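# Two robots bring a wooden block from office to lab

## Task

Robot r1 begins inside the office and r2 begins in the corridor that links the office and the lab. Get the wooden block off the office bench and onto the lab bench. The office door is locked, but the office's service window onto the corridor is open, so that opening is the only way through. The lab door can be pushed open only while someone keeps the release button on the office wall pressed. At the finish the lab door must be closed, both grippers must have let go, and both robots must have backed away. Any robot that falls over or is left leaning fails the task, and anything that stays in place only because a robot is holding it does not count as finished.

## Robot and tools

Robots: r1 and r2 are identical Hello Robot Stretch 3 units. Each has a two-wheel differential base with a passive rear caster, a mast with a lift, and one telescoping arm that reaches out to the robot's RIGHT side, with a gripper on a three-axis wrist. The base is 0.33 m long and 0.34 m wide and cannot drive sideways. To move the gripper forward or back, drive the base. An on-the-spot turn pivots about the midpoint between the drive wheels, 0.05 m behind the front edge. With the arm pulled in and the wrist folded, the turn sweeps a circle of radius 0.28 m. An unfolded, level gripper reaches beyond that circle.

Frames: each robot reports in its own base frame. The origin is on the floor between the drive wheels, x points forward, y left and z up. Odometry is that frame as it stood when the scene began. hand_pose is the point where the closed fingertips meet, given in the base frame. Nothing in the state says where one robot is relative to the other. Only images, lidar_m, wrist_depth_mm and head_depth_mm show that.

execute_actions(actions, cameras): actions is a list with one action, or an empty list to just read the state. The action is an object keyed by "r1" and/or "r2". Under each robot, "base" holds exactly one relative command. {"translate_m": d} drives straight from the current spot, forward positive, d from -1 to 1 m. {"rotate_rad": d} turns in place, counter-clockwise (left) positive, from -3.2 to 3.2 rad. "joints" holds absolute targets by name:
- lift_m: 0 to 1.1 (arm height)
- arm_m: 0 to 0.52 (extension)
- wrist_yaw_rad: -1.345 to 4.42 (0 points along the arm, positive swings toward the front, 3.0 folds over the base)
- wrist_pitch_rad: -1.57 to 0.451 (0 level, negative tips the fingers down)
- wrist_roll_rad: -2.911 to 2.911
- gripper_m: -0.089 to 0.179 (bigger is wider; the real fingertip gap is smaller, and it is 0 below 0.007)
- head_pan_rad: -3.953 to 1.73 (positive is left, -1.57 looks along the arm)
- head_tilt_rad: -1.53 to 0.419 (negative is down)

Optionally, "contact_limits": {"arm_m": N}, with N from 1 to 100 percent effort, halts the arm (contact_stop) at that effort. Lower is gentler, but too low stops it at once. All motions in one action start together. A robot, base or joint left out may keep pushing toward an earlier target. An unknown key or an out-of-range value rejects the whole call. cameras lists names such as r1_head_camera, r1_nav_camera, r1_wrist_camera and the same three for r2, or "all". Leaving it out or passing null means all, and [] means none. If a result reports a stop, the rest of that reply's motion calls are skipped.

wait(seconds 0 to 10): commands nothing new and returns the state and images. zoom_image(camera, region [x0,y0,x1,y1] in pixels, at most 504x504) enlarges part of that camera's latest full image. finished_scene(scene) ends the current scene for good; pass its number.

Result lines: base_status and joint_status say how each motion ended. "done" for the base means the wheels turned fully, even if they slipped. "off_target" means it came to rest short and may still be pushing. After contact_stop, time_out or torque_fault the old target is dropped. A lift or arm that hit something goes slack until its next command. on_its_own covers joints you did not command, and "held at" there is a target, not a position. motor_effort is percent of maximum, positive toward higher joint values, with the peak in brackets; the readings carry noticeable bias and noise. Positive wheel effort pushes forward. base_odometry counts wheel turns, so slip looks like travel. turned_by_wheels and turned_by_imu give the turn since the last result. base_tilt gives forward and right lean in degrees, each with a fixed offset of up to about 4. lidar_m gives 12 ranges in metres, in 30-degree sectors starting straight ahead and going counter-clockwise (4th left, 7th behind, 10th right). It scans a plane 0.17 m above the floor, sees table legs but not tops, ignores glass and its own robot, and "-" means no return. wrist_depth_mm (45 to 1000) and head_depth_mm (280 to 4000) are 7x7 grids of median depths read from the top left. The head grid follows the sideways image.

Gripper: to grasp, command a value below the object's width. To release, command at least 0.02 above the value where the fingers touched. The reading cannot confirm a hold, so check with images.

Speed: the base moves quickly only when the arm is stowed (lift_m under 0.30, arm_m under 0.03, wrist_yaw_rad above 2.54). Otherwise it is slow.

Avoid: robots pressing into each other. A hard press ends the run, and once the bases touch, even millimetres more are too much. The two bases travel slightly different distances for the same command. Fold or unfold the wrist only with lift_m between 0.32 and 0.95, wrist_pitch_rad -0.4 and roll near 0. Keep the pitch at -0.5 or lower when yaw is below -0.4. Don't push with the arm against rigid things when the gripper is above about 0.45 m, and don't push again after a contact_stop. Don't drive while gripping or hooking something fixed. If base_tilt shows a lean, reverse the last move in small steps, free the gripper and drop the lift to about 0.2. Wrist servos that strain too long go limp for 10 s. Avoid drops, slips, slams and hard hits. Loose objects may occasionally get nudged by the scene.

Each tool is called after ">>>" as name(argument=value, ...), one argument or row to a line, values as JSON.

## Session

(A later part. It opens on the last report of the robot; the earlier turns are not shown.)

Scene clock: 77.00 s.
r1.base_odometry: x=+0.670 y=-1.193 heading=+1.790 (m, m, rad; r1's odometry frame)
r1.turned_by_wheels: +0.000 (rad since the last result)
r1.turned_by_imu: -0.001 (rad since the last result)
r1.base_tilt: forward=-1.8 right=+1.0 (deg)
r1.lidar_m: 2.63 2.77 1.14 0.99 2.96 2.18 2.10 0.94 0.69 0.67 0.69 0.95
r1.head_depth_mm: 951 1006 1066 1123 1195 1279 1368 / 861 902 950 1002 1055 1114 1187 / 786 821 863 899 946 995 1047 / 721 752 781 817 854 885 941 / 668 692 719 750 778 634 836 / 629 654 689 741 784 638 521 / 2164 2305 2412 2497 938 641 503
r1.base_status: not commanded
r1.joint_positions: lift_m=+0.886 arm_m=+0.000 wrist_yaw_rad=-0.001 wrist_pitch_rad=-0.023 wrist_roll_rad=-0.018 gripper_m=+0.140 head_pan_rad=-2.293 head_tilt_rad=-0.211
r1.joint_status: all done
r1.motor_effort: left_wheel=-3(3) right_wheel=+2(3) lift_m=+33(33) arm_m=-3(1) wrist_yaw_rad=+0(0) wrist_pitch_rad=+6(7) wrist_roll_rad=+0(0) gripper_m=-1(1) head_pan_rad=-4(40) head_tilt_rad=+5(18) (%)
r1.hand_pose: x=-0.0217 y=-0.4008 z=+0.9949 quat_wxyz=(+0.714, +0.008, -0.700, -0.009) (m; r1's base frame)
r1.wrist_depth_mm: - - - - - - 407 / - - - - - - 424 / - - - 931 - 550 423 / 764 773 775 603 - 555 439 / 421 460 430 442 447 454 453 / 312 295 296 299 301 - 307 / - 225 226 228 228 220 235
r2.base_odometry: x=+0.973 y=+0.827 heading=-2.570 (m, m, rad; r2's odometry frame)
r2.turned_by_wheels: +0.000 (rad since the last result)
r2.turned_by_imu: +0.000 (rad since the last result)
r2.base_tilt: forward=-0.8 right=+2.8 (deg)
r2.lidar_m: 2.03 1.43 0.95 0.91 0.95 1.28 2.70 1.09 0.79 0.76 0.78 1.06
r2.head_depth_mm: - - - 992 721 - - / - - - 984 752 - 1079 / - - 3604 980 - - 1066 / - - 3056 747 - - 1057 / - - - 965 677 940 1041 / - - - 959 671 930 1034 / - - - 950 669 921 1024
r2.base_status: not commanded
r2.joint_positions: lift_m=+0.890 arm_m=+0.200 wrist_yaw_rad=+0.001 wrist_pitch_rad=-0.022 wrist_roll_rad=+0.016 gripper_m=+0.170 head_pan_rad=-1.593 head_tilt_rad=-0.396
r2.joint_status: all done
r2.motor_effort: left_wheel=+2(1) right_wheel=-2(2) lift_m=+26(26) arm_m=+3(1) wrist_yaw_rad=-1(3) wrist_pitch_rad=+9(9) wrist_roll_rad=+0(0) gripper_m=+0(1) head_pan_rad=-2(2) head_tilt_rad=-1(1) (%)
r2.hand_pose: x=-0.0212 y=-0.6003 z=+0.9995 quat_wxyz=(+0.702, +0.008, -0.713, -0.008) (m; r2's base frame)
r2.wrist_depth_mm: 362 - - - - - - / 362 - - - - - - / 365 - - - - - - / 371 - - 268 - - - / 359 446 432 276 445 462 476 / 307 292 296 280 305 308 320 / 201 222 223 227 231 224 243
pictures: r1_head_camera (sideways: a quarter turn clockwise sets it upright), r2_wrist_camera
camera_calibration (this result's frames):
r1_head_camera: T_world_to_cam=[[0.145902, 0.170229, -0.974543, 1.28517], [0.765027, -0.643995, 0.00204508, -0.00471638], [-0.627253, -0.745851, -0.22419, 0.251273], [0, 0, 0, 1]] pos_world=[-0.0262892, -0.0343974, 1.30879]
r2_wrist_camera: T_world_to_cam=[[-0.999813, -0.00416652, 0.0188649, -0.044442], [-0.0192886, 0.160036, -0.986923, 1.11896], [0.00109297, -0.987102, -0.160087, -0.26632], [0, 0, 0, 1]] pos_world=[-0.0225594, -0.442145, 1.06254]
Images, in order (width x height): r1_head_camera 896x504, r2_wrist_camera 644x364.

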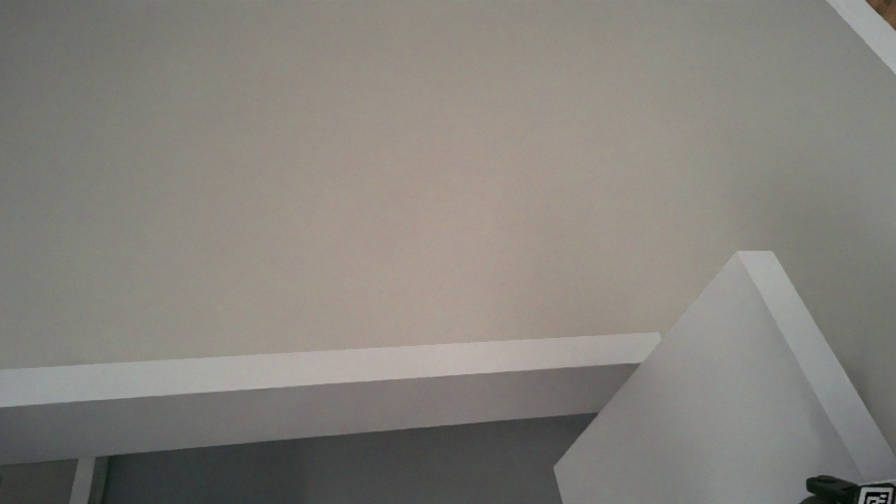

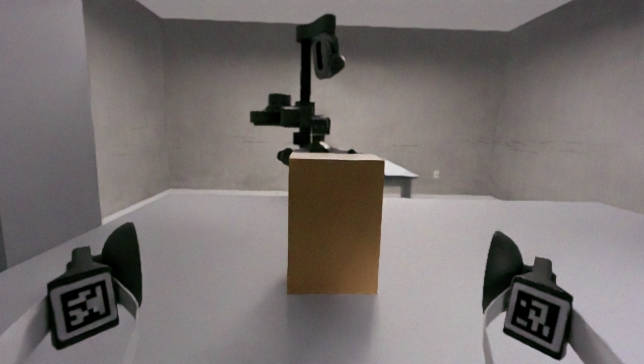

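>>> execute_actions(
  actions=[
    {"r1":{"base":{"translate_m":-0.2},"joints":{"gripper_m":0,"head_pan_rad":-1.9,"lift_m":1.0}},"r2":{"base":{"translate_m":-0.022},"joints":{"arm_m":0.345}}},
  ],
  cameras=["r2_wrist_camera"],
)

>>> execute_actions(
  actions=[
    {"r1":{"base":{"translate_m":-0.12}},"r2":{"joints":{"gripper_m":0.04}}},
  ],
  cameras=[],
)

>>> execute_actions(
  actions=[
    {"r1":{"base":{"translate_m":-0.08}},"r2":{"joints":{"lift_m":0.93}}},
  ],
  cameras=[],
)

>>> execute_actions(
  actions=[
    {"r1":{"base":{"translate_m":-0.3}},"r2":{"base":{"translate_m":0.2},"joints":{"arm_m":0,"head_pan_rad":0,"head_tilt_rad":-0.6}}},
  ],
  cameras=[],
)

>>> execute_actions(
  actions=[
    {"r1":{"base":{"translate_m":-0.3}},"r2":{"base":{"translate_m":0.3},"joints":{"wrist_pitch_rad":-0.4,"wrist_yaw_rad":2.8,"lift_m":0.8}}},
  ],
  cameras=["r2_wrist_camera","r1_head_camera"],
)

Scene clock: 80.33 s.
r1.base_odometry: x=+0.714 y=-1.388 heading=+1.790 (m, m, rad; r1's odometry frame)
r1.turned_by_wheels: +0.000 (rad since the last result)
r1.turned_by_imu: -0.001 (rad since the last result)
r1.base_tilt: forward=-1.8 right=+1.0 (deg)
r1.lidar_m: 2.55 2.97 1.25 1.00 2.69 1.98 1.91 0.94 0.69 0.66 0.69 0.95
r1.head_depth_mm: 638 667 699 737 773 - - / 617 646 676 710 747 - - / 599 626 654 684 720 - - / 582 603 628 656 688 698 - / 604 663 726 2378 820 - - / 2114 2176 2246 2382 964 - - / 2047 2151 2210 2288 937 639 487
r1.base_status: done
r1.joint_positions: lift_m=+1.000 arm_m=+0.000 wrist_yaw_rad=-0.001 wrist_pitch_rad=-0.023 wrist_roll_rad=-0.018 gripper_m=+0.000 head_pan_rad=-1.907 head_tilt_rad=-0.211
r1.joint_status: all done
r1.motor_effort: left_wheel=-1(8) right_wheel=+2(2) lift_m=+50(55) arm_m=-3(3) wrist_yaw_rad=+0(1) wrist_pitch_rad=+6(6) wrist_roll_rad=+0(0) gripper_m=-3(83) head_pan_rad=+3(29) head_tilt_rad=+4(4) (%)
r1.hand_pose: x=-0.0217 y=-0.4009 z=+1.1085 quat_wxyz=(+0.714, +0.008, -0.700, -0.009) (m; r1's base frame)
r1.wrist_depth_mm: - - - - 402 401 404 / - - - - 415 413 422 / - - - - 425 426 426 / - - - - 434 437 450 / 767 661 617 - 448 454 453 / 529 529 576 - 457 469 470 / 403 408 391 412 463 477 477
r2.base_odometry: x=+0.991 y=+0.839 heading=-2.569 (m, m, rad; r2's odometry frame)
r2.turned_by_wheels: +0.000 (rad since the last result)
r2.turned_by_imu: +0.001 (rad since the last result)
r2.base_tilt: forward=-0.7 right=+2.9 (deg)
r2.lidar_m: 2.05 1.44 0.95 0.91 0.95 1.28 2.68 1.09 0.79 0.76 0.78 1.06
r2.head_depth_mm: - - - 995 721 - - / - - - 1049 - 978 1076 / - - 3571 1116 627 956 1064 / - - 3523 1111 - 950 1054 / - - - 1028 676 940 1048 / - 1378 - 959 674 931 1032 / - - - 951 668 922 1026
r2.base_status: done
r2.joint_positions: lift_m=+0.890 arm_m=+0.345 wrist_yaw_rad=+0.001 wrist_pitch_rad=-0.021 wrist_roll_rad=+0.016 gripper_m=+0.170 head_pan_rad=-1.593 head_tilt_rad=-0.396
r2.joint_status: all done
r2.motor_effort: left_wheel=+1(3) right_wheel=-1(8) lift_m=+26(26) arm_m=+3(3) wrist_yaw_rad=-1(1) wrist_pitch_rad=+9(9) wrist_roll_rad=+0(0) gripper_m=+0(0) head_pan_rad=-3(3) head_tilt_rad=-1(1) (%)
r2.hand_pose: x=-0.0213 y=-0.7453 z=+0.9995 quat_wxyz=(+0.702, +0.008, -0.713, -0.008) (m; r2's base frame)
r2.wrist_depth_mm: - - - - - - - / - - 751 - - - - / - - - - - - - / - - 178 153 - - - / - 454 126 128 379 457 475 / 303 292 129 131 284 308 319 / 202 219 134 135 218 222 243
pictures: r2_wrist_camera
camera_calibration (this result's frames):
r2_wrist_camera: T_world_to_cam=[[-0.999814, -0.00398295, 0.0188653, -0.0449566], [-0.0192595, 0.159939, -0.986939, 1.14214], [0.000913629, -0.987119, -0.159986, -0.409563], [0, 0, 0, 1]] pos_world=[-0.0225771, -0.587139, 1.06255]
Images, in order (width x height): r2_wrist_camera 644x364.

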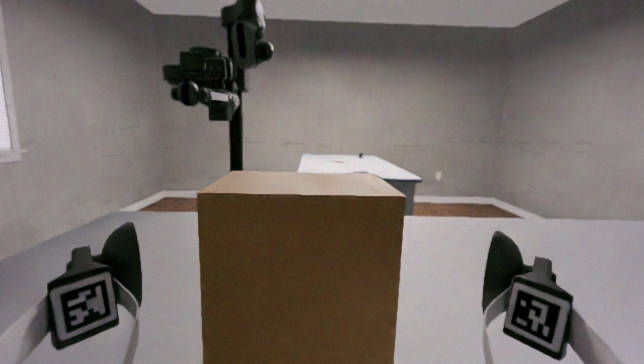

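Scene clock: 82.50 s.
r1.base_odometry: x=+0.740 y=-1.505 heading=+1.790 (m, m, rad; r1's odometry frame)
r1.turned_by_wheels: +0.000 (rad since the last result)
r1.turned_by_imu: -0.001 (rad since the last result)
r1.base_tilt: forward=-1.8 right=+1.0 (deg)
r1.lidar_m: 2.54 3.10 1.03 1.02 2.52 1.86 1.78 0.94 0.69 0.67 0.69 0.95
r1.head_depth_mm: 636 668 699 734 775 - - / 617 645 675 709 747 - - / 597 623 654 683 719 - - / 581 605 631 661 693 717 - / 565 587 612 640 670 - - / 546 565 590 617 650 - - / 2041 2125 2193 2292 943 642 486
r1.base_status: done
r1.joint_positions: lift_m=+1.000 arm_m=+0.000 wrist_yaw_rad=-0.001 wrist_pitch_rad=-0.023 wrist_roll_rad=-0.018 gripper_m=+0.000 head_pan_rad=-1.907 head_tilt_rad=-0.211
r1.joint_status: not commanded
r1.motor_effort: left_wheel=-2(8) right_wheel=+2(2) lift_m=+51(50) arm_m=-3(3) wrist_yaw_rad=+0(0) wrist_pitch_rad=+6(6) wrist_roll_rad=+0(0) gripper_m=-2(3) head_pan_rad=+3(3) head_tilt_rad=+4(4) (%)
r1.hand_pose: x=-0.0217 y=-0.4009 z=+1.1085 quat_wxyz=(+0.714, +0.008, -0.700, -0.009) (m; r1's base frame)
r1.wrist_depth_mm: - - - 399 399 402 406 / - - - 403 411 415 420 / - - - 422 423 423 426 / - 813 - 431 434 439 440 / 740 589 787 435 444 450 456 / 530 524 565 - 463 464 473 / 406 410 394 465 477 478 477
r2.base_odometry: x=+0.991 y=+0.839 heading=-2.569 (m, m, rad; r2's odometry frame)
r2.turned_by_wheels: +0.000 (rad since the last result)
r2.turned_by_imu: +0.000 (rad since the last result)
r2.base_tilt: forward=-0.8 right=+2.8 (deg)
r2.lidar_m: 2.05 1.43 0.96 0.92 0.95 1.28 2.68 1.09 0.79 0.76 0.78 1.06
r2.head_depth_mm: - - - 990 721 - - / - - - 1049 - 978 1076 / - - 3592 1114 628 955 1067 / - - 3527 1113 - 948 1056 / - - - 965 677 941 1042 / - - - 961 673 930 1031 / - 1381 - 952 669 924 1023
r2.base_status: not commanded
r2.joint_positions: lift_m=+0.890 arm_m=+0.345 wrist_yaw_rad=+0.002 wrist_pitch_rad=-0.021 wrist_roll_rad=+0.016 gripper_m=+0.041 head_pan_rad=-1.593 head_tilt_rad=-0.396
r2.joint_status: all done
r2.motor_effort: left_wheel=+1(2) right_wheel=-2(3) lift_m=+26(26) arm_m=+3(3) wrist_yaw_rad=-2(2) wrist_pitch_rad=+9(9) wrist_roll_rad=+0(0) gripper_m=-15(90) head_pan_rad=-3(2) head_tilt_rad=-2(3) (%)
r2.hand_pose: x=-0.0210 y=-0.7454 z=+0.9995 quat_wxyz=(+0.702, +0.008, -0.713, -0.007) (m; r2's base frame)
r2.wrist_depth_mm: - - - - - - - / - 709 - - - - - / - - - - - - - / - - - 152 - - - / - 417 126 127 128 469 473 / 286 305 129 130 131 309 312 / 219 218 133 134 208 231 233
pictures: none
No camera images: the call's "cameras" was empty. Leave "cameras" out to get every camera's image.

Scene clock: 84.27 s.
r1.base_odometry: x=+0.757 y=-1.584 heading=+1.790 (m, m, rad; r1's odometry frame)
r1.turned_by_wheels: +0.000 (rad since the last result)
r1.turned_by_imu: -0.001 (rad since the last result)
r1.base_tilt: forward=-1.8 right=+1.0 (deg)
r1.lidar_m: 2.54 1.40 1.04 1.32 2.41 1.77 1.70 0.94 0.69 0.66 0.69 0.95
r1.head_depth_mm: 637 665 700 736 772 - - / 619 643 675 708 745 - - / 598 625 652 683 716 - - / 582 606 632 660 694 718 - / 566 587 612 640 669 - - / 549 571 594 620 643 - - / 534 555 574 596 623 641 682
r1.base_status: done
r1.joint_positions: lift_m=+1.000 arm_m=+0.000 wrist_yaw_rad=-0.001 wrist_pitch_rad=-0.023 wrist_roll_rad=-0.018 gripper_m=+0.000 head_pan_rad=-1.907 head_tilt_rad=-0.211
r1.joint_status: not commanded
r1.motor_effort: left_wheel=-2(8) right_wheel=+3(4) lift_m=+50(50) arm_m=-3(3) wrist_yaw_rad=+0(0) wrist_pitch_rad=+6(6) wrist_roll_rad=+0(0) gripper_m=-2(3) head_pan_rad=+3(3) head_tilt_rad=+4(4) (%)
r1.hand_pose: x=-0.0217 y=-0.4009 z=+1.1085 quat_wxyz=(+0.714, +0.008, -0.700, -0.009) (m; r1's base frame)
r1.wrist_depth_mm: - - - 394 403 402 410 / - - - 406 408 415 421 / - - - 417 418 424 432 / - - - 426 435 439 435 / 564 778 710 443 444 448 454 / 524 535 571 - 457 461 465 / 399 409 447 467 468 482 493
r2.base_odometry: x=+0.991 y=+0.839 heading=-2.569 (m, m, rad; r2's odometry frame)
r2.turned_by_wheels: +0.000 (rad since the last result)
r2.turned_by_imu: +0.000 (rad since the last result)
r2.base_tilt: forward=-0.8 right=+2.9 (deg)
r2.lidar_m: 2.05 1.43 0.95 0.91 0.95 1.28 2.68 1.09 0.79 0.76 0.78 1.06
r2.head_depth_mm: - - - 990 - - 1106 / - - - - 656 964 1078 / - - 3555 - 653 956 1059 / - - 3504 - 628 950 1054 / - - - 909 676 938 1044 / - - - 959 673 929 1032 / - 1469 - 955 670 922 1025
r2.base_status: not commanded
r2.joint_positions: lift_m=+0.930 arm_m=+0.345 wrist_yaw_rad=+0.002 wrist_pitch_rad=-0.045 wrist_roll_rad=+0.016 gripper_m=+0.041 head_pan_rad=-1.593 head_tilt_rad=-0.396
r2.joint_status: all done
r2.motor_effort: left_wheel=+1(2) right_wheel=-3(2) lift_m=+51(56) arm_m=+3(3) wrist_yaw_rad=-3(2) wrist_pitch_rad=+18(19) wrist_roll_rad=+0(0) gripper_m=-16(16) head_pan_rad=-2(3) head_tilt_rad=-2(2) (%)
r2.hand_pose: x=-0.0210 y=-0.7446 z=+1.0326 quat_wxyz=(+0.701, +0.017, -0.712, -0.016) (m; r2's base frame)
r2.wrist_depth_mm: - - - - - - - / - 746 - - - - - / - - - - - - - / - - - 159 - - - / - 491 127 127 129 548 544 / 341 354 129 130 131 370 374 / 264 260 133 134 254 278 286
pictures: none
No camera images: the call's "cameras" was empty. Leave "cameras" out to get every camera's image.

Scene clock: 88.23 s.
r1.base_odometry: x=+0.822 y=-1.876 heading=+1.790 (m, m, rad; r1's odometry frame)
r1.turned_by_wheels: +0.000 (rad since the last result)
r1.turned_by_imu: -0.001 (rad since the last result)
r1.base_tilt: forward=-1.8 right=+1.0 (deg)
r1.lidar_m: 2.52 1.61 1.18 2.50 1.98 1.46 1.41 0.94 0.69 0.66 0.69 0.94
r1.head_depth_mm: 635 669 698 719 773 - - / 616 644 674 707 742 - - / 598 623 652 682 719 - - / 581 605 631 657 690 716 - / 563 586 611 639 667 - - / 550 571 594 619 645 - - / 534 554 575 601 626 651 686
r1.base_status: done
r1.joint_positions: lift_m=+1.000 arm_m=+0.000 wrist_yaw_rad=-0.001 wrist_pitch_rad=-0.023 wrist_roll_rad=-0.018 gripper_m=+0.000 head_pan_rad=-1.907 head_tilt_rad=-0.211
r1.joint_status: not commanded
r1.motor_effort: left_wheel=-3(7) right_wheel=+1(3) lift_m=+50(50) arm_m=-3(3) wrist_yaw_rad=+0(0) wrist_pitch_rad=+6(6) wrist_roll_rad=+0(0) gripper_m=-2(2) head_pan_rad=+3(3) head_tilt_rad=+4(4) (%)
r1.hand_pose: x=-0.0217 y=-0.4009 z=+1.1085 quat_wxyz=(+0.714, +0.008, -0.700, -0.009) (m; r1's base frame)
r1.wrist_depth_mm: 384 391 387 396 399 403 406 / 395 398 404 408 415 414 418 / 407 409 411 418 421 425 429 / 415 415 424 429 436 437 447 / 425 429 436 435 444 448 453 / 436 449 441 - 461 465 472 / 457 459 463 465 472 475 491
r2.base_odometry: x=+0.823 y=+0.731 heading=-2.569 (m, m, rad; r2's odometry frame)
r2.turned_by_wheels: +0.000 (rad since the last result)
r2.turned_by_imu: -0.001 (rad since the last result)
r2.base_tilt: forward=-0.8 right=+2.9 (deg)
r2.lidar_m: 1.85 1.44 0.94 0.92 0.95 1.28 2.88 1.09 0.79 0.76 0.78 1.06
r2.head_depth_mm: 1609 1780 1939 2032 1807 1495 1265 / 1611 1776 1981 2182 1817 1486 1263 / 1602 1766 1980 2162 1804 1490 1259 / 1590 1767 1977 2147 1795 1475 1259 / 1584 1763 1973 2141 1785 1474 1250 / 1581 1743 1956 2129 1774 1470 1245 / 1581 1746 1948 2123 1783 1455 1241
r2.base_status: done
r2.joint_positions: lift_m=+0.930 arm_m=+0.002 wrist_yaw_rad=+0.001 wrist_pitch_rad=-0.046 wrist_roll_rad=+0.016 gripper_m=+0.041 head_pan_rad=-0.007 head_tilt_rad=-0.592
r2.joint_status: all done
joint sent to its limit — the command would take r2.arm_m past its lower limit, so that joint was sent only as far as its limit.
r2.motor_effort: left_wheel=+0(5) right_wheel=-2(5) lift_m=+51(51) arm_m=-3(4) wrist_yaw_rad=-1(2) wrist_pitch_rad=+18(18) wrist_roll_rad=+1(0) gripper_m=-16(15) head_pan_rad=+4(39) head_tilt_rad=-2(14) (%)
r2.hand_pose: x=-0.0213 y=-0.4018 z=+1.0323 quat_wxyz=(+0.701, +0.017, -0.712, -0.017) (m; r2's base frame)
r2.wrist_depth_mm: 465 459 463 - - - - / 470 467 484 - - - - / 489 486 497 - - - - / 498 510 498 160 - - - / 513 522 126 127 129 542 551 / 523 533 128 130 131 369 380 / 545 565 133 134 319 328 326
pictures: none
No camera images: the call's "cameras" was empty. Leave "cameras" out to get every camera's image.

Scene clock: 92.47 s.
r1.base_odometry: x=+0.888 y=-2.169 heading=+1.790 (m, m, rad; r1's odometry frame)
r1.turned_by_wheels: +0.000 (rad since the last result)
r1.turned_by_imu: -0.001 (rad since the last result)
r1.base_tilt: forward=-1.8 right=+1.0 (deg)
r1.lidar_m: 2.56 1.86 1.36 3.63 1.57 1.15 1.11 0.94 0.69 0.66 0.69 0.94
r1.head_depth_mm: 636 665 698 735 775 - - / 617 642 672 706 743 - - / 596 621 651 682 715 - - / 582 604 630 652 690 718 - / 563 586 609 639 668 - - / 549 568 593 618 644 - - / 533 553 575 598 624 650 685
r1.base_status: done
r1.joint_positions: lift_m=+1.000 arm_m=+0.000 wrist_yaw_rad=-0.001 wrist_pitch_rad=-0.023 wrist_roll_rad=-0.018 gripper_m=+0.000 head_pan_rad=-1.907 head_tilt_rad=-0.211
r1.joint_status: not commanded
r1.motor_effort: left_wheel=-2(7) right_wheel=+2(3) lift_m=+50(50) arm_m=-3(3) wrist_yaw_rad=+0(1) wrist_pitch_rad=+6(6) wrist_roll_rad=+0(0) gripper_m=-3(3) head_pan_rad=+3(3) head_tilt_rad=+5(5) (%)
r1.hand_pose: x=-0.0217 y=-0.4009 z=+1.1085 quat_wxyz=(+0.714, +0.008, -0.700, -0.009) (m; r1's base frame)
r1.wrist_depth_mm: 385 383 391 392 399 403 405 / 392 393 403 401 406 412 412 / 404 408 409 416 425 419 426 / 413 419 422 431 396 436 438 / 424 432 433 436 446 445 453 / 439 444 446 - 461 462 464 / 454 456 465 468 470 470 486
r2.base_odometry: x=+0.571 y=+0.568 heading=-2.569 (m, m, rad; r2's odometry frame)
r2.turned_by_wheels: +0.000 (rad since the last result)
r2.turned_by_imu: +0.000 (rad since the last result)
r2.base_tilt: forward=-0.8 right=+2.9 (deg)
r2.lidar_m: 1.55 1.31 1.04 0.91 0.95 1.29 3.13 1.08 0.78 0.75 0.77 1.05
r2.head_depth_mm: 1347 1486 1676 1848 1812 1500 1262 / 1335 1494 1651 1884 1812 1485 1264 / 1327 1473 1648 1876 1801 1480 1254 / 1323 1465 1638 1866 1798 1474 1254 / 1322 1462 1626 1851 1784 1475 1248 / 1315 1458 1628 1848 1776 1468 1243 / 1310 1448 1620 1825 1763 1458 1241
r2.base_status: done
r2.joint_positions: lift_m=+0.800 arm_m=+0.002 wrist_yaw_rad=+2.798 wrist_pitch_rad=-0.438 wrist_roll_rad=+0.016 gripper_m=+0.041 head_pan_rad=-0.007 head_tilt_rad=-0.592
r2.joint_status: all done
r2.motor_effort: left_wheel=+1(7) right_wheel=-2(5) lift_m=+29(45) arm_m=-3(3) wrist_yaw_rad=+1(3) wrist_pitch_rad=+15(19) wrist_roll_rad=+1(0) gripper_m=-16(16) head_pan_rad=+4(4) head_tilt_rad=-4(3) (%)
r2.hand_pose: x=+0.0535 y=+0.0620 z=+0.8086 quat_wxyz=(+0.270, +0.711, +0.031, +0.648) (m; r2's base frame)
r2.wrist_depth_mm: 748 763 913 - - - - / 773 819 - - - - - / - 919 - - - - - / - - - 157 - - - / - - 126 127 129 - - / - - 129 131 131 - - / 912 - 133 134 902 954 -
pictures: r1_head_camera (sideways: a quarter turn clockwise sets it upright), r2_wrist_camera
camera_calibration (this result's frames):
r1_head_camera: T_world_to_cam=[[0.0711082, 0.212623, -0.974543, 1.28562], [0.95115, -0.308722, 0.00204507, -0.00585172], [-0.300428, -0.927082, -0.224189, 0.249279], [0, 0, 0, 1]] pos_world=[-0.0109621, -0.0440582, 1.30879]
r2_wrist_camera: T_world_to_cam=[[0.944903, -0.326961, 0.0159804, -0.0450329], [-0.165689, -0.519795, -0.83807, 0.75564], [0.282322, 0.789246, -0.545329, 0.543141], [0, 0, 0, 1]] pos_world=[0.0144118, -0.0506186, 0.930189]
Images, in order (width x height): r1_head_camera 896x504, r2_wrist_camera 644x364.

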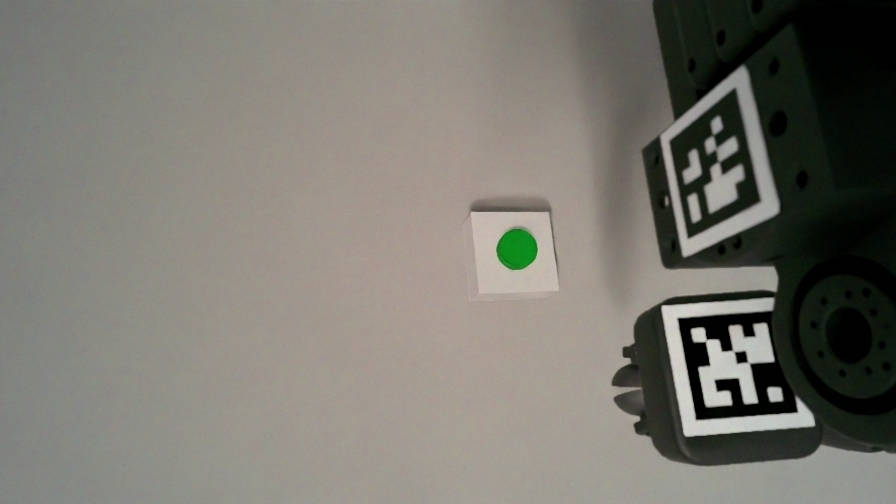

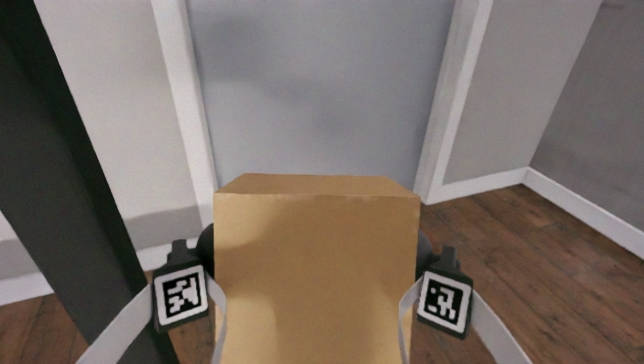

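>>> execute_actions(
  actions=[
    {"r1":{"base":{"translate_m":-0.13},"joints":{"arm_m":0.1,"head_pan_rad":-1.6}},"r2":{"base":{"translate_m":0.57},"joints":{"lift_m":0.29}}},
  ],
  cameras=[],
)

>>> execute_actions(
  actions=[
    {"r2":{"base":{"rotate_rad":1.585}}},
  ],
  cameras=["r1_wrist_camera","r2_nav_camera"],
)

Scene clock: 99.40 s.
r1.base_odometry: x=+0.916 y=-2.296 heading=+1.790 (m, m, rad; r1's odometry frame)
r1.turned_by_wheels: +0.000 (rad since the last result)
r1.turned_by_imu: -0.002 (rad since the last result)
r1.base_tilt: forward=-1.8 right=+1.0 (deg)
r1.lidar_m: 2.59 1.45 1.52 3.63 1.38 1.01 0.98 0.94 0.69 0.66 0.69 0.95
r1.head_depth_mm: 550 572 599 627 - - - / 549 574 600 630 646 - - / 552 575 602 621 - - - / 552 577 601 631 663 698 735 / 555 580 604 634 665 701 737 / 556 581 606 635 666 702 741 / 557 582 605 635 670 704 741
r1.base_status: done
r1.joint_positions: lift_m=+1.000 arm_m=+0.100 wrist_yaw_rad=-0.001 wrist_pitch_rad=-0.023 wrist_roll_rad=-0.018 gripper_m=+0.000 head_pan_rad=-1.607 head_tilt_rad=-0.211
r1.joint_status: all done
r1.motor_effort: left_wheel=-1(7) right_wheel=+2(3) lift_m=+50(50) arm_m=+2(2) wrist_yaw_rad=+0(0) wrist_pitch_rad=+6(6) wrist_roll_rad=+0(0) gripper_m=-2(2) head_pan_rad=+3(25) head_tilt_rad=+4(5) (%)
r1.hand_pose: x=-0.0217 y=-0.5003 z=+1.1085 quat_wxyz=(+0.714, +0.008, -0.700, -0.009) (m; r1's base frame)
r1.wrist_depth_mm: 290 294 296 300 300 305 309 / 300 299 301 307 311 311 315 / 306 309 316 313 315 320 328 / 311 317 319 284 328 331 330 / 324 326 329 290 336 342 341 / 330 337 337 - 345 352 354 / 342 346 348 351 361 362 361
r2.base_odometry: x=+0.092 y=+0.260 heading=-2.569 (m, m, rad; r2's odometry frame)
r2.turned_by_wheels: +0.000 (rad since the last result)
r2.turned_by_imu: -0.001 (rad since the last result)
r2.base_tilt: forward=-0.8 right=+2.8 (deg)
r2.lidar_m: 0.98 1.02 0.99 1.01 1.04 1.30 3.05 1.07 0.77 0.74 0.76 1.02
r2.head_depth_mm: 833 922 1035 1174 1353 1488 1268 / 829 918 1030 1164 1348 1477 1260 / 829 915 1021 1158 1341 1463 1260 / 823 908 1017 1152 1331 1456 1254 / 818 903 1014 1146 1318 1452 1247 / 813 899 1006 1139 1311 1445 1247 / 811 894 999 1133 1307 1428 1244
r2.base_status: done
r2.joint_positions: lift_m=+0.290 arm_m=+0.002 wrist_yaw_rad=+2.799 wrist_pitch_rad=-0.439 wrist_roll_rad=+0.016 gripper_m=+0.041 head_pan_rad=-0.007 head_tilt_rad=-0.593
r2.joint_status: all done
r2.motor_effort: left_wheel=+1(10) right_wheel=-2(8) lift_m=+29(25) arm_m=-3(3) wrist_yaw_rad=+1(1) wrist_pitch_rad=+16(15) wrist_roll_rad=+0(0) gripper_m=-16(16) head_pan_rad=+4(4) head_tilt_rad=-2(3) (%)
r2.hand_pose: x=+0.0532 y=+0.0618 z=+0.2982 quat_wxyz=(+0.270, +0.711, +0.032, +0.648) (m; r2's base frame)
r2.wrist_depth_mm: 804 838 925 918 - - 795 / 840 910 - - - - 814 / - 925 947 - - - 812 / - 728 710 156 750 756 782 / - 587 126 127 129 612 609 / 473 - 128 130 132 515 523 / 444 - 131 134 413 438 444
pictures: none
No camera images: the call's "cameras" was empty. Leave "cameras" out to get every camera's image.

Scene clock: 101.63 s.
r1.base_odometry: x=+0.916 y=-2.296 heading=+1.790 (m, m, rad; r1's odometry frame)
r1.turned_by_wheels: +0.000 (rad since the last result)
r1.turned_by_imu: +0.000 (rad since the last result)
r1.base_tilt: forward=-1.8 right=+1.0 (deg)
r1.lidar_m: 2.59 1.45 1.52 3.65 1.38 1.01 0.98 0.94 0.69 0.66 0.69 0.94
r1.head_depth_mm: 550 574 599 627 - - - / 550 575 601 628 647 - - / 553 576 601 622 - - - / 552 576 602 631 665 698 736 / 553 579 605 633 667 701 739 / 554 579 605 634 668 703 740 / 557 581 607 636 668 706 742
r1.base_status: not commanded
r1.joint_positions: lift_m=+1.000 arm_m=+0.100 wrist_yaw_rad=-0.001 wrist_pitch_rad=-0.023 wrist_roll_rad=-0.018 gripper_m=+0.000 head_pan_rad=-1.607 head_tilt_rad=-0.211
r1.joint_status: not commanded
r1.motor_effort: left_wheel=-2(3) right_wheel=+2(2) lift_m=+50(50) arm_m=+2(2) wrist_yaw_rad=+1(1) wrist_pitch_rad=+6(6) wrist_roll_rad=+0(0) gripper_m=-2(2) head_pan_rad=+3(4) head_tilt_rad=+4(4) (%)
r1.hand_pose: x=-0.0217 y=-0.5003 z=+1.1085 quat_wxyz=(+0.714, +0.008, -0.700, -0.009) (m; r1's base frame)
r1.wrist_depth_mm: 292 292 295 297 300 303 307 / 298 299 305 307 307 312 317 / 306 308 312 314 319 321 322 / 316 318 320 282 325 331 331 / 322 328 329 290 336 341 343 / 331 335 337 - 343 353 354 / 344 346 350 354 355 356 366
r2.base_odometry: x=+0.092 y=+0.260 heading=-0.984 (m, m, rad; r2's odometry frame)
r2.turned_by_wheels: +1.585 (rad since the last result)
r2.turned_by_imu: +1.591 (rad since the last result)
r2.base_tilt: forward=-0.7 right=+3.0 (deg)
r2.lidar_m: 1.01 1.05 1.32 2.85 1.06 0.77 0.74 0.76 1.02 0.98 1.02 0.99
r2.head_depth_mm: 857 928 1004 1111 1283 1437 1267 / 853 943 1057 1198 1331 1448 1260 / 851 942 1055 1194 1372 1485 1262 / 846 938 1048 1191 1376 1478 1254 / 849 934 1045 1186 1369 1466 1250 / 842 932 1042 1180 1361 1466 1249 / 841 930 1041 1176 1364 1465 1240
r2.base_status: done
r2.joint_positions: lift_m=+0.290 arm_m=+0.002 wrist_yaw_rad=+2.799 wrist_pitch_rad=-0.439 wrist_roll_rad=+0.016 gripper_m=+0.041 head_pan_rad=-0.007 head_tilt_rad=-0.593
r2.joint_status: not commanded
r2.motor_effort: left_wheel=-3(11) right_wheel=+2(12) lift_m=+29(29) arm_m=-3(3) wrist_yaw_rad=+0(1) wrist_pitch_rad=+15(16) wrist_roll_rad=+0(0) gripper_m=-16(15) head_pan_rad=+4(4) head_tilt_rad=-3(3) (%)
r2.hand_pose: x=+0.0532 y=+0.0618 z=+0.2982 quat_wxyz=(+0.270, +0.711, +0.032, +0.648) (m; r2's base frame)
r2.wrist_depth_mm: - - - - - - 799 / - - - - - - 837 / - 924 950 945 - 954 879 / - 721 716 157 749 754 781 / - 578 126 127 129 619 623 / 482 - 129 130 132 510 522 / 434 - 132 134 418 437 440
pictures: r1_wrist_camera, r2_nav_camera (sideways: a quarter turn counterclockwise sets it upright)
camera_calibration (this result's frames):
r1_wrist_camera: T_world_to_cam=[[-0.99836, 0.0236893, 0.052117, -0.0717703], [-0.0478638, 0.154043, -0.986904, 1.20976], [-0.0314074, -0.98778, -0.152657, -0.163166], [0, 0, 0, 1]] pos_world=[-0.0188735, -0.345827, 1.17275]
r2_nav_camera: T_world_to_cam=[[0.553273, -0.0199642, 0.832761, -1.04068], [0.0152986, -0.999301, -0.0341209, 0.0923513], [0.83286, 0.0316182, -0.55258, 0.666117], [0, 0, 0, 1]] pos_world=[0.0195865, 0.0504488, 1.23787]
Images, in order (width x height): r1_wrist_camera 644x364, r2_nav_camera 672x504.

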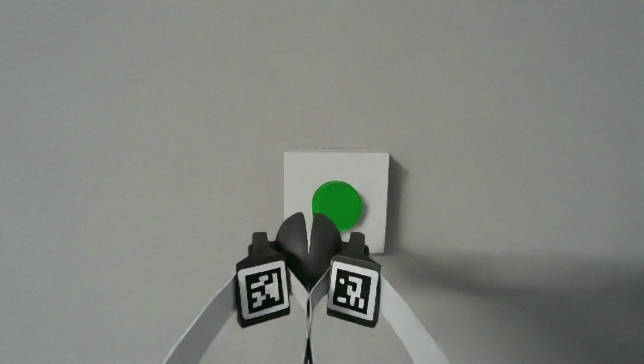

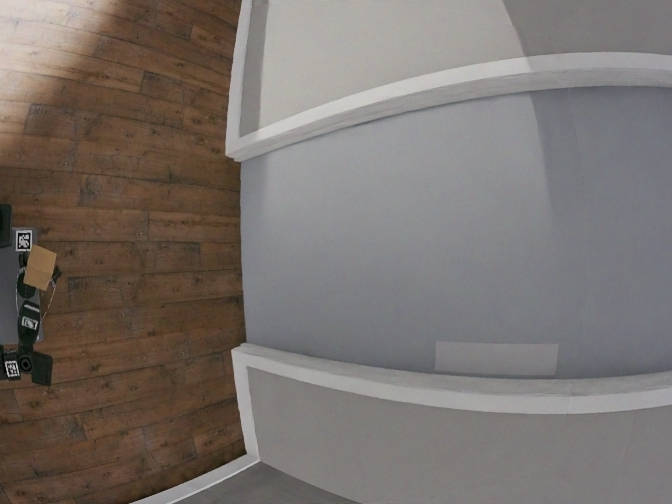

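>>> execute_actions(
  actions=[
    {"r1":{"base":{"translate_m":-0.02},"joints":{"arm_m":0.17,"lift_m":1.005}},"r2":{"base":{"translate_m":0.55}}},
  ],
  cameras=["r1_wrist_camera"],
)

>>> execute_actions(
  actions=[
    {"r2":{"base":{"rotate_rad":0.1},"joints":{"lift_m":0.4}}},
  ],
  cameras=[],
)

>>> execute_actions(
  actions=[
    {"r1":{"joints":{"arm_m":0.2},"contact_limits":{"arm_m":15}},"r2":{"joints":{"wrist_yaw_rad":-1.3,"wrist_pitch_rad":-0.55,"lift_m":0.6,"head_tilt_rad":-0.9}}},
  ],
  cameras=["r1_wrist_camera","r2_nav_camera"],
)

Scene clock: 105.43 s.
r1.base_odometry: x=+0.920 y=-2.316 heading=+1.789 (m, m, rad; r1's odometry frame)
r1.turned_by_wheels: +0.000 (rad since the last result)
r1.turned_by_imu: -0.001 (rad since the last result)
r1.base_tilt: forward=-1.8 right=+1.0 (deg)
r1.lidar_m: 2.59 1.47 1.54 3.64 1.35 0.99 0.96 0.94 0.69 0.66 0.69 0.94
r1.head_depth_mm: 550 572 598 624 - - 732 / 550 573 599 623 - - 731 / 551 577 603 624 - - 735 / 553 576 604 628 662 696 736 / 554 579 603 633 667 699 740 / 557 579 606 633 668 699 740 / 555 582 609 637 669 702 742
r1.base_status: done
r1.joint_positions: lift_m=+1.005 arm_m=+0.170 wrist_yaw_rad=-0.001 wrist_pitch_rad=-0.023 wrist_roll_rad=-0.018 gripper_m=+0.000 head_pan_rad=-1.607 head_tilt_rad=-0.211
r1.joint_status: all done
r1.motor_effort: left_wheel=-2(9) right_wheel=+2(3) lift_m=+50(52) arm_m=+2(2) wrist_yaw_rad=+1(0) wrist_pitch_rad=+6(6) wrist_roll_rad=+0(0) gripper_m=-3(4) head_pan_rad=+3(3) head_tilt_rad=+4(4) (%)
r1.hand_pose: x=-0.0217 y=-0.5703 z=+1.1135 quat_wxyz=(+0.714, +0.008, -0.700, -0.009) (m; r1's base frame)
r1.wrist_depth_mm: 225 229 229 232 236 235 236 / 232 233 235 238 241 241 245 / 237 240 243 244 246 248 251 / 244 247 248 212 254 256 259 / 252 252 255 210 261 264 266 / 257 263 263 - 269 272 275 / 268 270 274 273 277 280 283
r2.base_odometry: x=+0.396 y=-0.199 heading=-0.984 (m, m, rad; r2's odometry frame)
r2.turned_by_wheels: +0.000 (rad since the last result)
r2.turned_by_imu: -0.001 (rad since the last result)
r2.base_tilt: forward=-0.8 right=+2.9 (deg)
r2.lidar_m: 0.46 0.48 0.65 1.46 1.84 1.34 1.29 1.34 1.02 0.98 0.53 0.48
r2.head_depth_mm: 367 406 454 516 597 708 853 / 365 404 452 512 594 702 861 / 364 403 451 511 590 699 856 / 363 401 449 510 587 694 847 / 362 400 447 507 586 691 844 / 361 399 446 504 581 686 838 / 359 397 444 502 578 682 831
r2.base_status: done
r2.joint_positions: lift_m=+0.290 arm_m=+0.002 wrist_yaw_rad=+2.799 wrist_pitch_rad=-0.439 wrist_roll_rad=+0.016 gripper_m=+0.041 head_pan_rad=-0.007 head_tilt_rad=-0.593
r2.joint_status: not commanded
r2.motor_effort: left_wheel=-3(9) right_wheel=+2(10) lift_m=+29(29) arm_m=-3(3) wrist_yaw_rad=+0(1) wrist_pitch_rad=+16(15) wrist_roll_rad=+0(0) gripper_m=-16(15) head_pan_rad=+4(4) head_tilt_rad=-3(3) (%)
r2.hand_pose: x=+0.0532 y=+0.0618 z=+0.2982 quat_wxyz=(+0.270, +0.711, +0.032, +0.648) (m; r2's base frame)
r2.wrist_depth_mm: - - - 929 626 490 385 / - - - - 685 493 390 / - 909 932 909 708 519 399 / - 719 708 156 680 535 407 / - 573 126 127 129 547 414 / 482 - 129 130 131 513 428 / 433 - 132 134 415 436 422
pictures: r1_wrist_camera
camera_calibration (this result's frames):
r1_wrist_camera: T_world_to_cam=[[-0.99836, 0.0236899, 0.0521168, -0.0703721], [-0.0478638, 0.154033, -0.986906, 1.22547], [-0.0314074, -0.987782, -0.152647, -0.231558], [0, 0, 0, 1]] pos_world=[-0.0188735, -0.415826, 1.17775]
Images, in order (width x height): r1_wrist_camera 644x364.

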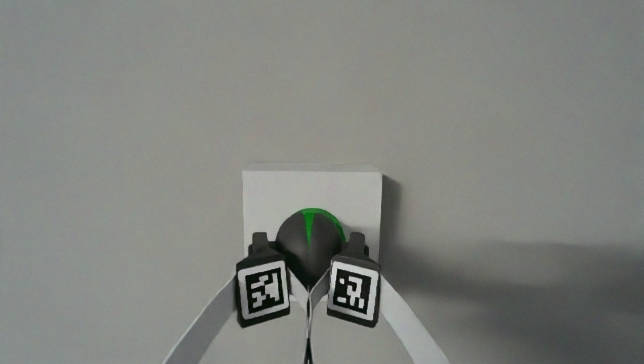

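Scene clock: 107.27 s.
r1.base_odometry: x=+0.920 y=-2.316 heading=+1.789 (m, m, rad; r1's odometry frame)
r1.turned_by_wheels: +0.000 (rad since the last result)
r1.turned_by_imu: +0.000 (rad since the last result)
r1.base_tilt: forward=-1.8 right=+1.0 (deg)
r1.lidar_m: 2.60 1.47 1.54 3.66 1.35 0.99 0.96 0.94 0.69 0.66 0.69 0.94
r1.head_depth_mm: 550 573 599 624 - - 730 / 550 574 601 623 - - 733 / 552 577 602 627 - - 735 / 555 578 605 627 665 700 737 / 553 578 606 632 663 700 736 / 555 579 606 634 665 701 740 / 557 581 608 637 670 704 741
r1.base_status: not commanded
r1.joint_positions: lift_m=+1.005 arm_m=+0.170 wrist_yaw_rad=-0.001 wrist_pitch_rad=-0.023 wrist_roll_rad=-0.018 gripper_m=+0.000 head_pan_rad=-1.607 head_tilt_rad=-0.211
r1.joint_status: not commanded
r1.motor_effort: left_wheel=-2(1) right_wheel=+2(2) lift_m=+50(50) arm_m=+2(2) wrist_yaw_rad=+0(0) wrist_pitch_rad=+6(6) wrist_roll_rad=+0(0) gripper_m=-2(3) head_pan_rad=+3(3) head_tilt_rad=+4(4) (%)
r1.hand_pose: x=-0.0217 y=-0.5703 z=+1.1135 quat_wxyz=(+0.714, +0.008, -0.700, -0.009) (m; r1's base frame)
r1.wrist_depth_mm: 226 226 231 231 235 235 237 / 230 233 234 239 240 243 244 / 238 242 243 244 247 250 253 / 246 247 247 212 253 256 256 / 252 253 255 211 263 263 267 / 259 261 260 - 268 273 275 / 267 268 270 275 278 280 284
r2.base_odometry: x=+0.396 y=-0.199 heading=-0.884 (m, m, rad; r2's odometry frame)
r2.turned_by_wheels: +0.100 (rad since the last result)
r2.turned_by_imu: +0.100 (rad since the last result)
r2.base_tilt: forward=-0.9 right=+2.8 (deg)
r2.lidar_m: 0.46 0.49 0.68 2.32 1.68 1.31 1.29 1.27 0.99 0.98 0.52 0.47
r2.head_depth_mm: 357 393 438 495 570 669 810 / 359 396 442 500 574 675 822 / 361 399 445 504 581 685 836 / 364 401 449 508 587 693 845 / 366 405 452 513 593 700 859 / 368 407 456 517 598 708 871 / 370 410 459 521 604 718 885
r2.base_status: done
r2.joint_positions: lift_m=+0.400 arm_m=+0.002 wrist_yaw_rad=+2.799 wrist_pitch_rad=-0.440 wrist_roll_rad=+0.016 gripper_m=+0.041 head_pan_rad=-0.007 head_tilt_rad=-0.593
r2.joint_status: all done
r2.motor_effort: left_wheel=-3(12) right_wheel=+2(10) lift_m=+51(52) arm_m=-3(3) wrist_yaw_rad=+0(1) wrist_pitch_rad=+16(16) wrist_roll_rad=+0(0) gripper_m=-15(16) head_pan_rad=+4(4) head_tilt_rad=-2(2) (%)
r2.hand_pose: x=+0.0532 y=+0.0618 z=+0.4074 quat_wxyz=(+0.270, +0.711, +0.032, +0.648) (m; r2's base frame)
r2.wrist_depth_mm: - - - - 615 531 400 / - - - - 678 538 410 / - - - - 719 553 418 / - 901 880 156 761 566 419 / - 740 126 127 129 580 434 / 605 - 129 130 131 581 445 / 534 - 133 134 514 538 447
pictures: none
No camera images: the call's "cameras" was empty. Leave "cameras" out to get every camera's image.

Scene clock: 110.30 s.
r1.base_odometry: x=+0.920 y=-2.316 heading=+1.790 (m, m, rad; r1's odometry frame)
r1.turned_by_wheels: +0.000 (rad since the last result)
r1.turned_by_imu: -0.005 (rad since the last result)
r1.base_tilt: forward=-1.8 right=+0.9 (deg)
r1.lidar_m: 2.55 1.47 1.54 3.64 1.36 0.99 0.95 0.95 0.69 0.66 0.69 0.94
r1.head_depth_mm: 553 577 601 626 - 704 734 / 553 578 602 626 - 706 732 / 554 579 604 629 - 712 736 / 556 577 605 630 665 698 738 / 556 581 607 636 665 700 741 / 558 580 607 637 667 702 740 / 559 583 609 638 670 704 742
r1.base_status: not commanded
r1.joint_positions: lift_m=+1.005 arm_m=+0.199 wrist_yaw_rad=+0.006 wrist_pitch_rad=-0.027 wrist_roll_rad=-0.018 gripper_m=+0.000 head_pan_rad=-1.607 head_tilt_rad=-0.210
r1.joint_status: all done
r1.motor_effort: left_wheel=-1(5) right_wheel=+1(4) lift_m=+49(51) arm_m=+14(14) wrist_yaw_rad=-5(5) wrist_pitch_rad=+7(7) wrist_roll_rad=+0(0) gripper_m=-4(3) head_pan_rad=+3(2) head_tilt_rad=+5(5) (%)
r1.contact_limits: arm_m 15 (drawing in: default 21, maximum 35; extending or still: default 28, maximum 46)
r1.hand_pose: x=-0.0200 y=-0.5991 z=+1.1124 quat_wxyz=(+0.714, +0.012, -0.700, -0.008) (m; r1's base frame)
r1.wrist_depth_mm: 203 204 205 206 207 210 212 / 208 209 211 212 213 216 217 / 213 215 217 218 219 221 224 / 220 220 220 186 225 229 229 / 226 226 227 188 234 236 236 / 233 233 234 - 240 243 244 / 240 239 244 246 249 250 251
r2.base_odometry: x=+0.396 y=-0.199 heading=-0.884 (m, m, rad; r2's odometry frame)
r2.turned_by_wheels: +0.000 (rad since the last result)
r2.turned_by_imu: +0.000 (rad since the last result)
r2.base_tilt: forward=-0.7 right=+2.7 (deg)
r2.lidar_m: 0.46 0.50 0.68 2.32 1.68 1.31 1.29 1.28 0.99 0.98 0.52 0.47
r2.head_depth_mm: 386 447 531 655 854 1085 1146 / 389 451 538 665 869 1215 1145 / 392 456 543 673 886 1209 1138 / 395 460 550 681 899 1225 1138 / 398 464 555 690 914 1221 1127 / 401 467 561 700 932 1218 1122 / 404 472 567 708 948 1230 1127
r2.base_status: not commanded
r2.joint_positions: lift_m=+0.600 arm_m=+0.002 wrist_yaw_rad=-1.298 wrist_pitch_rad=-0.583 wrist_roll_rad=+0.016 gripper_m=+0.041 head_pan_rad=-0.007 head_tilt_rad=-0.888
r2.joint_status: all done
r2.motor_effort: left_wheel=-3(3) right_wheel=+2(3) lift_m=+51(53) arm_m=-3(3) wrist_yaw_rad=-3(5) wrist_pitch_rad=+13(17) wrist_roll_rad=+0(0) gripper_m=-15(16) head_pan_rad=+4(4) head_tilt_rad=-4(21) (%)
r2.hand_pose: x=-0.2147 y=-0.2008 z=+0.5772 quat_wxyz=(+0.411, -0.252, -0.666, -0.569) (m; r2's base frame)
r2.wrist_depth_mm: 672 856 - - - 961 892 / 704 916 - - - - 943 / 731 958 - - - - - / 754 930 - 156 - - - / 767 863 126 127 129 887 906 / 726 777 129 130 131 794 786 / 669 656 133 134 662 681 695
pictures: r1_wrist_camera, r2_nav_camera (sideways: a quarter turn counterclockwise sets it upright)
camera_calibration (this result's frames):
r1_wrist_camera: T_world_to_cam=[[-0.998493, 0.0169237, 0.0522132, -0.0721279], [-0.0488955, 0.157934, -0.986238, 1.23052], [-0.024937, -0.987305, -0.156868, -0.254955], [0, 0, 0, 1]] pos_world=[-0.01821, -0.444839, 1.17736]
r2_nav_camera: T_world_to_cam=[[0.77144, -0.0214465, 0.635941, -0.785492], [0.00446542, -0.999225, -0.0391148, 0.0989047], [0.636287, 0.0330145, -0.770746, 0.951088], [0, 0, 0, 1]] pos_world=[0.000353398, 0.0505823, 1.23644]
Images, in order (width x height): r1_wrist_camera 644x364, r2_nav_camera 672x504.

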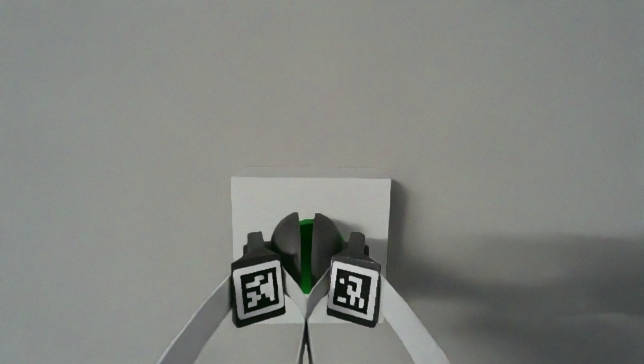

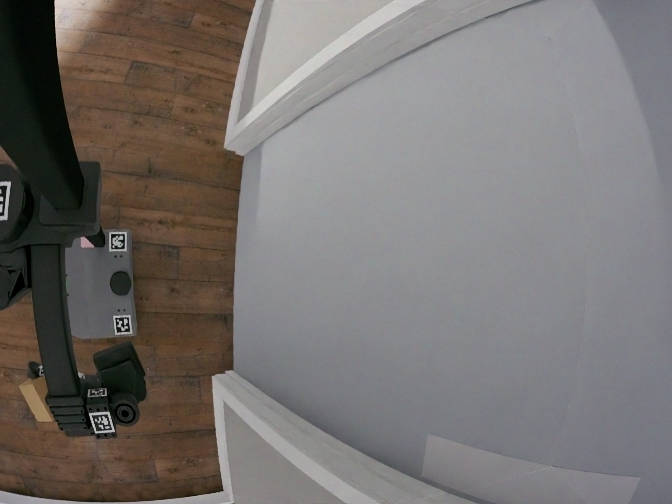

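>>> execute_actions(
  actions=[
    {"r1":{"joints":{"arm_m":0.197}},"r2":{"base":{"translate_m":0.39},"joints":{"head_tilt_rad":-0.5}}},
  ],
  cameras=[],
)

>>> execute_actions(
  actions=[
    {"r2":{"base":{"translate_m":0.1}}},
  ],
  cameras=["r2_nav_camera"],
)

Scene clock: 115.60 s.
r1.base_odometry: x=+0.920 y=-2.316 heading=+1.790 (m, m, rad; r1's odometry frame)
r1.turned_by_wheels: +0.000 (rad since the last result)
r1.turned_by_imu: -0.001 (rad since the last result)
r1.base_tilt: forward=-1.9 right=+0.9 (deg)
r1.lidar_m: 2.55 1.47 1.54 3.64 1.36 0.99 0.95 0.94 0.69 0.66 0.69 0.94
r1.head_depth_mm: 551 576 601 625 - 702 731 / 551 575 600 626 - 705 733 / 554 577 601 628 - - 735 / 555 579 605 629 664 700 736 / 556 580 608 634 665 699 735 / 557 581 607 633 667 702 740 / 558 583 609 635 670 704 741
r1.base_status: not commanded
r1.joint_positions: lift_m=+1.005 arm_m=+0.197 wrist_yaw_rad=+0.006 wrist_pitch_rad=-0.026 wrist_roll_rad=-0.018 gripper_m=+0.000 head_pan_rad=-1.607 head_tilt_rad=-0.210
r1.joint_status: all done
r1.motor_effort: left_wheel=+0(0) right_wheel=+0(1) lift_m=+49(49) arm_m=+4(13) wrist_yaw_rad=-5(6) wrist_pitch_rad=+7(7) wrist_roll_rad=+0(0) gripper_m=-3(4) head_pan_rad=+3(3) head_tilt_rad=+4(4) (%)
r1.hand_pose: x=-0.0200 y=-0.5971 z=+1.1128 quat_wxyz=(+0.714, +0.011, -0.700, -0.007) (m; r1's base frame)
r1.wrist_depth_mm: 203 203 206 207 210 211 213 / 208 209 212 213 215 216 217 / 213 214 217 219 221 221 226 / 220 221 221 187 226 229 231 / 226 227 227 189 232 236 239 / 233 234 234 - 239 242 244 / 239 241 244 246 248 249 254
r2.base_odometry: x=+0.643 y=-0.500 heading=-0.885 (m, m, rad; r2's odometry frame)
r2.turned_by_wheels: +0.000 (rad since the last result)
r2.turned_by_imu: -0.001 (rad since the last result)
r2.base_tilt: forward=-1.0 right=+2.9 (deg)
r2.lidar_m: - - 0.15 0.45 2.19 1.71 1.68 1.32 1.03 0.21 0.15 -
r2.head_depth_mm: - - - - - - - / - - - - - - - / - - - - - - - / - - - - - - - / - - - - - - - / - - - - - - - / - - - - - - -
r2.base_status: done
r2.joint_positions: lift_m=+0.600 arm_m=+0.002 wrist_yaw_rad=-1.298 wrist_pitch_rad=-0.583 wrist_roll_rad=+0.016 gripper_m=+0.041 head_pan_rad=-0.007 head_tilt_rad=-0.507
r2.joint_status: all done
r2.motor_effort: left_wheel=-3(5) right_wheel=+2(8) lift_m=+51(51) arm_m=-3(3) wrist_yaw_rad=-3(3) wrist_pitch_rad=+13(13) wrist_roll_rad=+0(0) gripper_m=-16(16) head_pan_rad=+4(3) head_tilt_rad=+3(21) (%)
r2.hand_pose: x=-0.2146 y=-0.2008 z=+0.5770 quat_wxyz=(+0.411, -0.252, -0.666, -0.570) (m; r2's base frame)
r2.wrist_depth_mm: 708 899 - - - - - / 733 926 - - - - - / 742 - - - - - - / 785 - - 156 - - - / 797 861 126 128 128 863 896 / 742 756 128 130 131 805 794 / 648 665 133 134 657 689 695
pictures: none
No camera images: the call's "cameras" was empty. Leave "cameras" out to get every camera's image.

Scene clock: 118.33 s.
r1.base_odometry: x=+0.920 y=-2.316 heading=+1.790 (m, m, rad; r1's odometry frame)
r1.turned_by_wheels: +0.000 (rad since the last result)
r1.turned_by_imu: -0.001 (rad since the last result)
r1.base_tilt: forward=-1.8 right=+0.9 (deg)
r1.lidar_m: 2.55 1.47 1.54 3.65 1.36 0.99 0.96 0.94 0.69 0.66 0.69 0.94
r1.head_depth_mm: 552 575 600 625 - 705 731 / 553 576 600 625 - 707 733 / 553 578 602 628 - - 736 / 555 579 603 629 666 699 736 / 554 579 609 632 665 701 736 / 556 580 608 635 667 701 740 / 559 580 607 638 668 705 741
r1.base_status: not commanded
r1.joint_positions: lift_m=+1.005 arm_m=+0.197 wrist_yaw_rad=+0.006 wrist_pitch_rad=-0.026 wrist_roll_rad=-0.018 gripper_m=+0.000 head_pan_rad=-1.607 head_tilt_rad=-0.210
r1.joint_status: not commanded
r1.motor_effort: left_wheel=+0(0) right_wheel=-1(0) lift_m=+49(49) arm_m=+4(4) wrist_yaw_rad=-5(5) wrist_pitch_rad=+7(7) wrist_roll_rad=+0(0) gripper_m=-3(3) head_pan_rad=+3(2) head_tilt_rad=+4(5) (%)
r1.hand_pose: x=-0.0200 y=-0.5971 z=+1.1128 quat_wxyz=(+0.714, +0.011, -0.700, -0.007) (m; r1's base frame)
r1.wrist_depth_mm: 203 203 205 207 209 211 212 / 209 210 211 213 214 217 218 / 214 213 218 219 220 223 224 / 219 220 221 187 228 229 231 / 226 228 227 189 233 235 237 / 233 235 235 - 241 242 246 / 239 239 244 247 250 252 254
r2.base_odometry: x=+0.707 y=-0.578 heading=-0.884 (m, m, rad; r2's odometry frame)
r2.turned_by_wheels: +0.000 (rad since the last result)
r2.turned_by_imu: +0.000 (rad since the last result)
r2.base_tilt: forward=-0.7 right=+2.9 (deg)
r2.lidar_m: - - 0.15 0.19 2.32 1.81 1.78 1.33 0.41 0.38 0.15 -
r2.head_depth_mm: - - - - - - - / - - - - - - - / - - - - - - - / - - - - - - - / - - - - - - - / - - - - - - - / - - - - - - -
r2.base_status: done
r2.joint_positions: lift_m=+0.600 arm_m=+0.002 wrist_yaw_rad=-1.299 wrist_pitch_rad=-0.585 wrist_roll_rad=+0.016 gripper_m=+0.041 head_pan_rad=-0.007 head_tilt_rad=-0.497
r2.joint_status: not commanded
r2.motor_effort: left_wheel=+5(59) right_wheel=+0(51) lift_m=+50(51) arm_m=-3(3) wrist_yaw_rad=-1(1) wrist_pitch_rad=+14(14) wrist_roll_rad=+0(0) gripper_m=-16(15) head_pan_rad=+4(6) head_tilt_rad=-1(2) (%)
r2.hand_pose: x=-0.2144 y=-0.2005 z=+0.5766 quat_wxyz=(+0.410, -0.251, -0.666, -0.570) (m; r2's base frame)
r2.wrist_depth_mm: 699 928 - - - - - / 739 918 - - - - - / 771 - - - - - - / 796 - - 155 - - - / 808 840 126 127 130 864 899 / 742 762 129 131 131 778 774 / 674 661 133 133 655 689 699
pictures: r2_nav_camera (sideways: a quarter turn counterclockwise sets it upright)
camera_calibration (this result's frames):
r2_nav_camera: T_world_to_cam=[[0.470178, -0.0193903, 0.882358, -1.10485], [0.0184842, -0.999323, -0.0318103, 0.0893278], [0.882378, 0.0312662, -0.469502, 0.55772], [0, 0, 0, 1]] pos_world=[0.0257076, 0.0504061, 1.23957]
Images, in order (width x height): r2_nav_camera 672x504.

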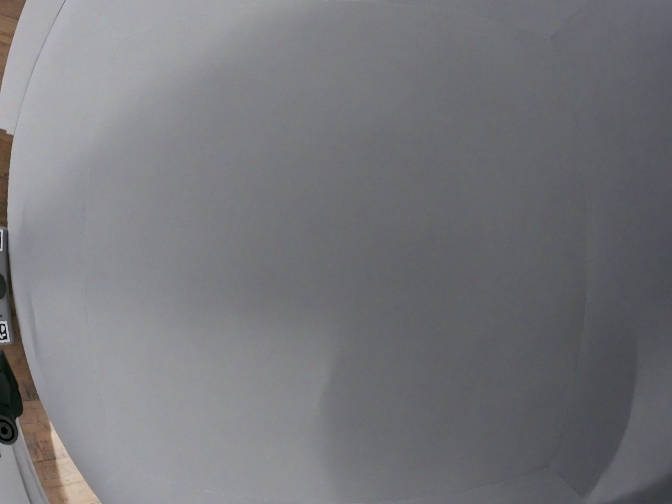

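Opening.

>>> execute_actions(
  actions=[
    {"r2":{"base":{"translate_m":0.45},"joints":{"head_pan_rad":-0.6}}},
  ],
  cameras=["r2_nav_camera"],
)

Scene clock: 123.87 s.
r1.base_odometry: x=+0.920 y=-2.316 heading=+1.790 (m, m, rad; r1's odometry frame)
r1.turned_by_wheels: +0.000 (rad since the last result)
r1.turned_by_imu: -0.001 (rad since the last result)
r1.base_tilt: forward=-1.8 right=+0.9 (deg)
r1.lidar_m: 2.55 1.47 1.53 3.65 1.36 0.99 0.96 0.94 0.69 0.66 0.69 0.94
r1.head_depth_mm: 553 576 601 625 - 703 731 / 551 576 602 627 - 706 733 / 553 579 603 627 - - 736 / 554 579 602 629 665 700 736 / 555 578 605 634 664 699 739 / 556 580 606 635 666 700 742 / 558 583 608 638 667 703 739
r1.base_status: not commanded
r1.joint_positions: lift_m=+1.005 arm_m=+0.197 wrist_yaw_rad=+0.006 wrist_pitch_rad=-0.026 wrist_roll_rad=-0.018 gripper_m=+0.000 head_pan_rad=-1.607 head_tilt_rad=-0.210
r1.joint_status: not commanded
r1.motor_effort: left_wheel=+0(1) right_wheel=-1(0) lift_m=+49(49) arm_m=+4(4) wrist_yaw_rad=-6(5) wrist_pitch_rad=+7(6) wrist_roll_rad=+0(0) gripper_m=-2(3) head_pan_rad=+2(3) head_tilt_rad=+4(4) (%)
r1.hand_pose: x=-0.0200 y=-0.5971 z=+1.1128 quat_wxyz=(+0.714, +0.011, -0.700, -0.007) (m; r1's base frame)
r1.wrist_depth_mm: 202 204 204 208 209 212 214 / 207 209 211 212 214 215 220 / 214 215 217 218 220 223 223 / 219 220 222 187 227 230 231 / 225 226 228 188 234 236 237 / 232 234 235 - 241 244 246 / 239 242 245 247 249 250 254
r2.base_odometry: x=+0.992 y=-0.926 heading=-0.884 (m, m, rad; r2's odometry frame)
r2.turned_by_wheels: +0.000 (rad since the last result)
r2.turned_by_imu: -0.001 (rad since the last result)
r2.base_tilt: forward=-0.8 right=+2.9 (deg)
r2.lidar_m: 0.23 0.17 0.17 0.18 0.26 2.26 2.22 0.62 0.69 1.06 1.14 1.67
r2.head_depth_mm: 1231 1296 1371 1461 1551 1561 1336 / 1380 1463 1563 1670 1793 1594 1335 / 1579 1683 1804 1958 1932 1600 1329 / 1835 1987 2153 2322 1987 1592 1321 / 1974 2149 2359 2497 1986 1591 1325 / 1867 2023 2209 2372 1981 1574 1309 / 1781 1918 2092 2265 1969 1578 1312
r2.base_status: done
r2.joint_positions: lift_m=+0.600 arm_m=+0.002 wrist_yaw_rad=-1.299 wrist_pitch_rad=-0.585 wrist_roll_rad=+0.016 gripper_m=+0.041 head_pan_rad=-0.593 head_tilt_rad=-0.497
r2.joint_status: all done
r2.motor_effort: left_wheel=+10(54) right_wheel=+1(5) lift_m=+51(51) arm_m=-3(3) wrist_yaw_rad=-1(2) wrist_pitch_rad=+14(14) wrist_roll_rad=+0(0) gripper_m=-16(16) head_pan_rad=-3(33) head_tilt_rad=-1(2) (%)
r2.hand_pose: x=-0.2144 y=-0.2005 z=+0.5766 quat_wxyz=(+0.410, -0.251, -0.666, -0.570) (m; r2's base frame)
r2.wrist_depth_mm: 478 419 403 - - - - / 540 475 436 - - - - / 652 558 485 - - - - / 770 658 520 155 - - - / 805 794 126 126 129 879 925 / 763 750 129 130 131 782 774 / 655 667 132 134 668 684 704
pictures: r2_nav_camera (sideways: a quarter turn counterclockwise sets it upright)
camera_calibration (this result's frames):
r2_nav_camera: T_world_to_cam=[[0.381036, -0.276144, 0.882358, -1.10431], [-0.53718, -0.842867, -0.0318103, 0.0927174], [0.752495, -0.461865, -0.469502, 0.558513], [0, 0, 0, 1]] pos_world=[0.0503096, 0.0311567, 1.23957]
Images, in order (width x height): r2_nav_camera 672x504.

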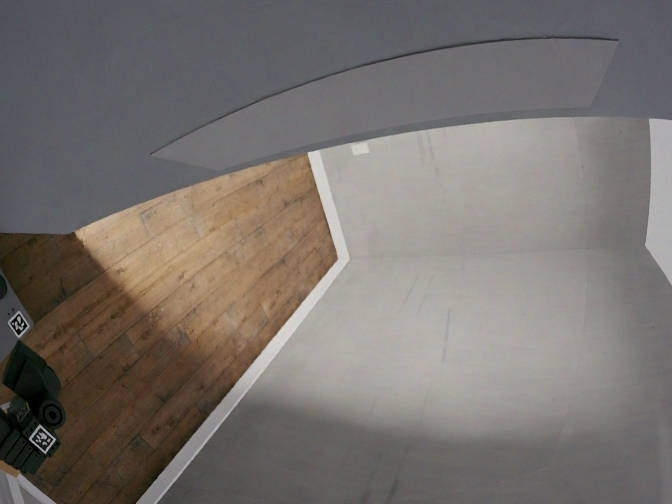

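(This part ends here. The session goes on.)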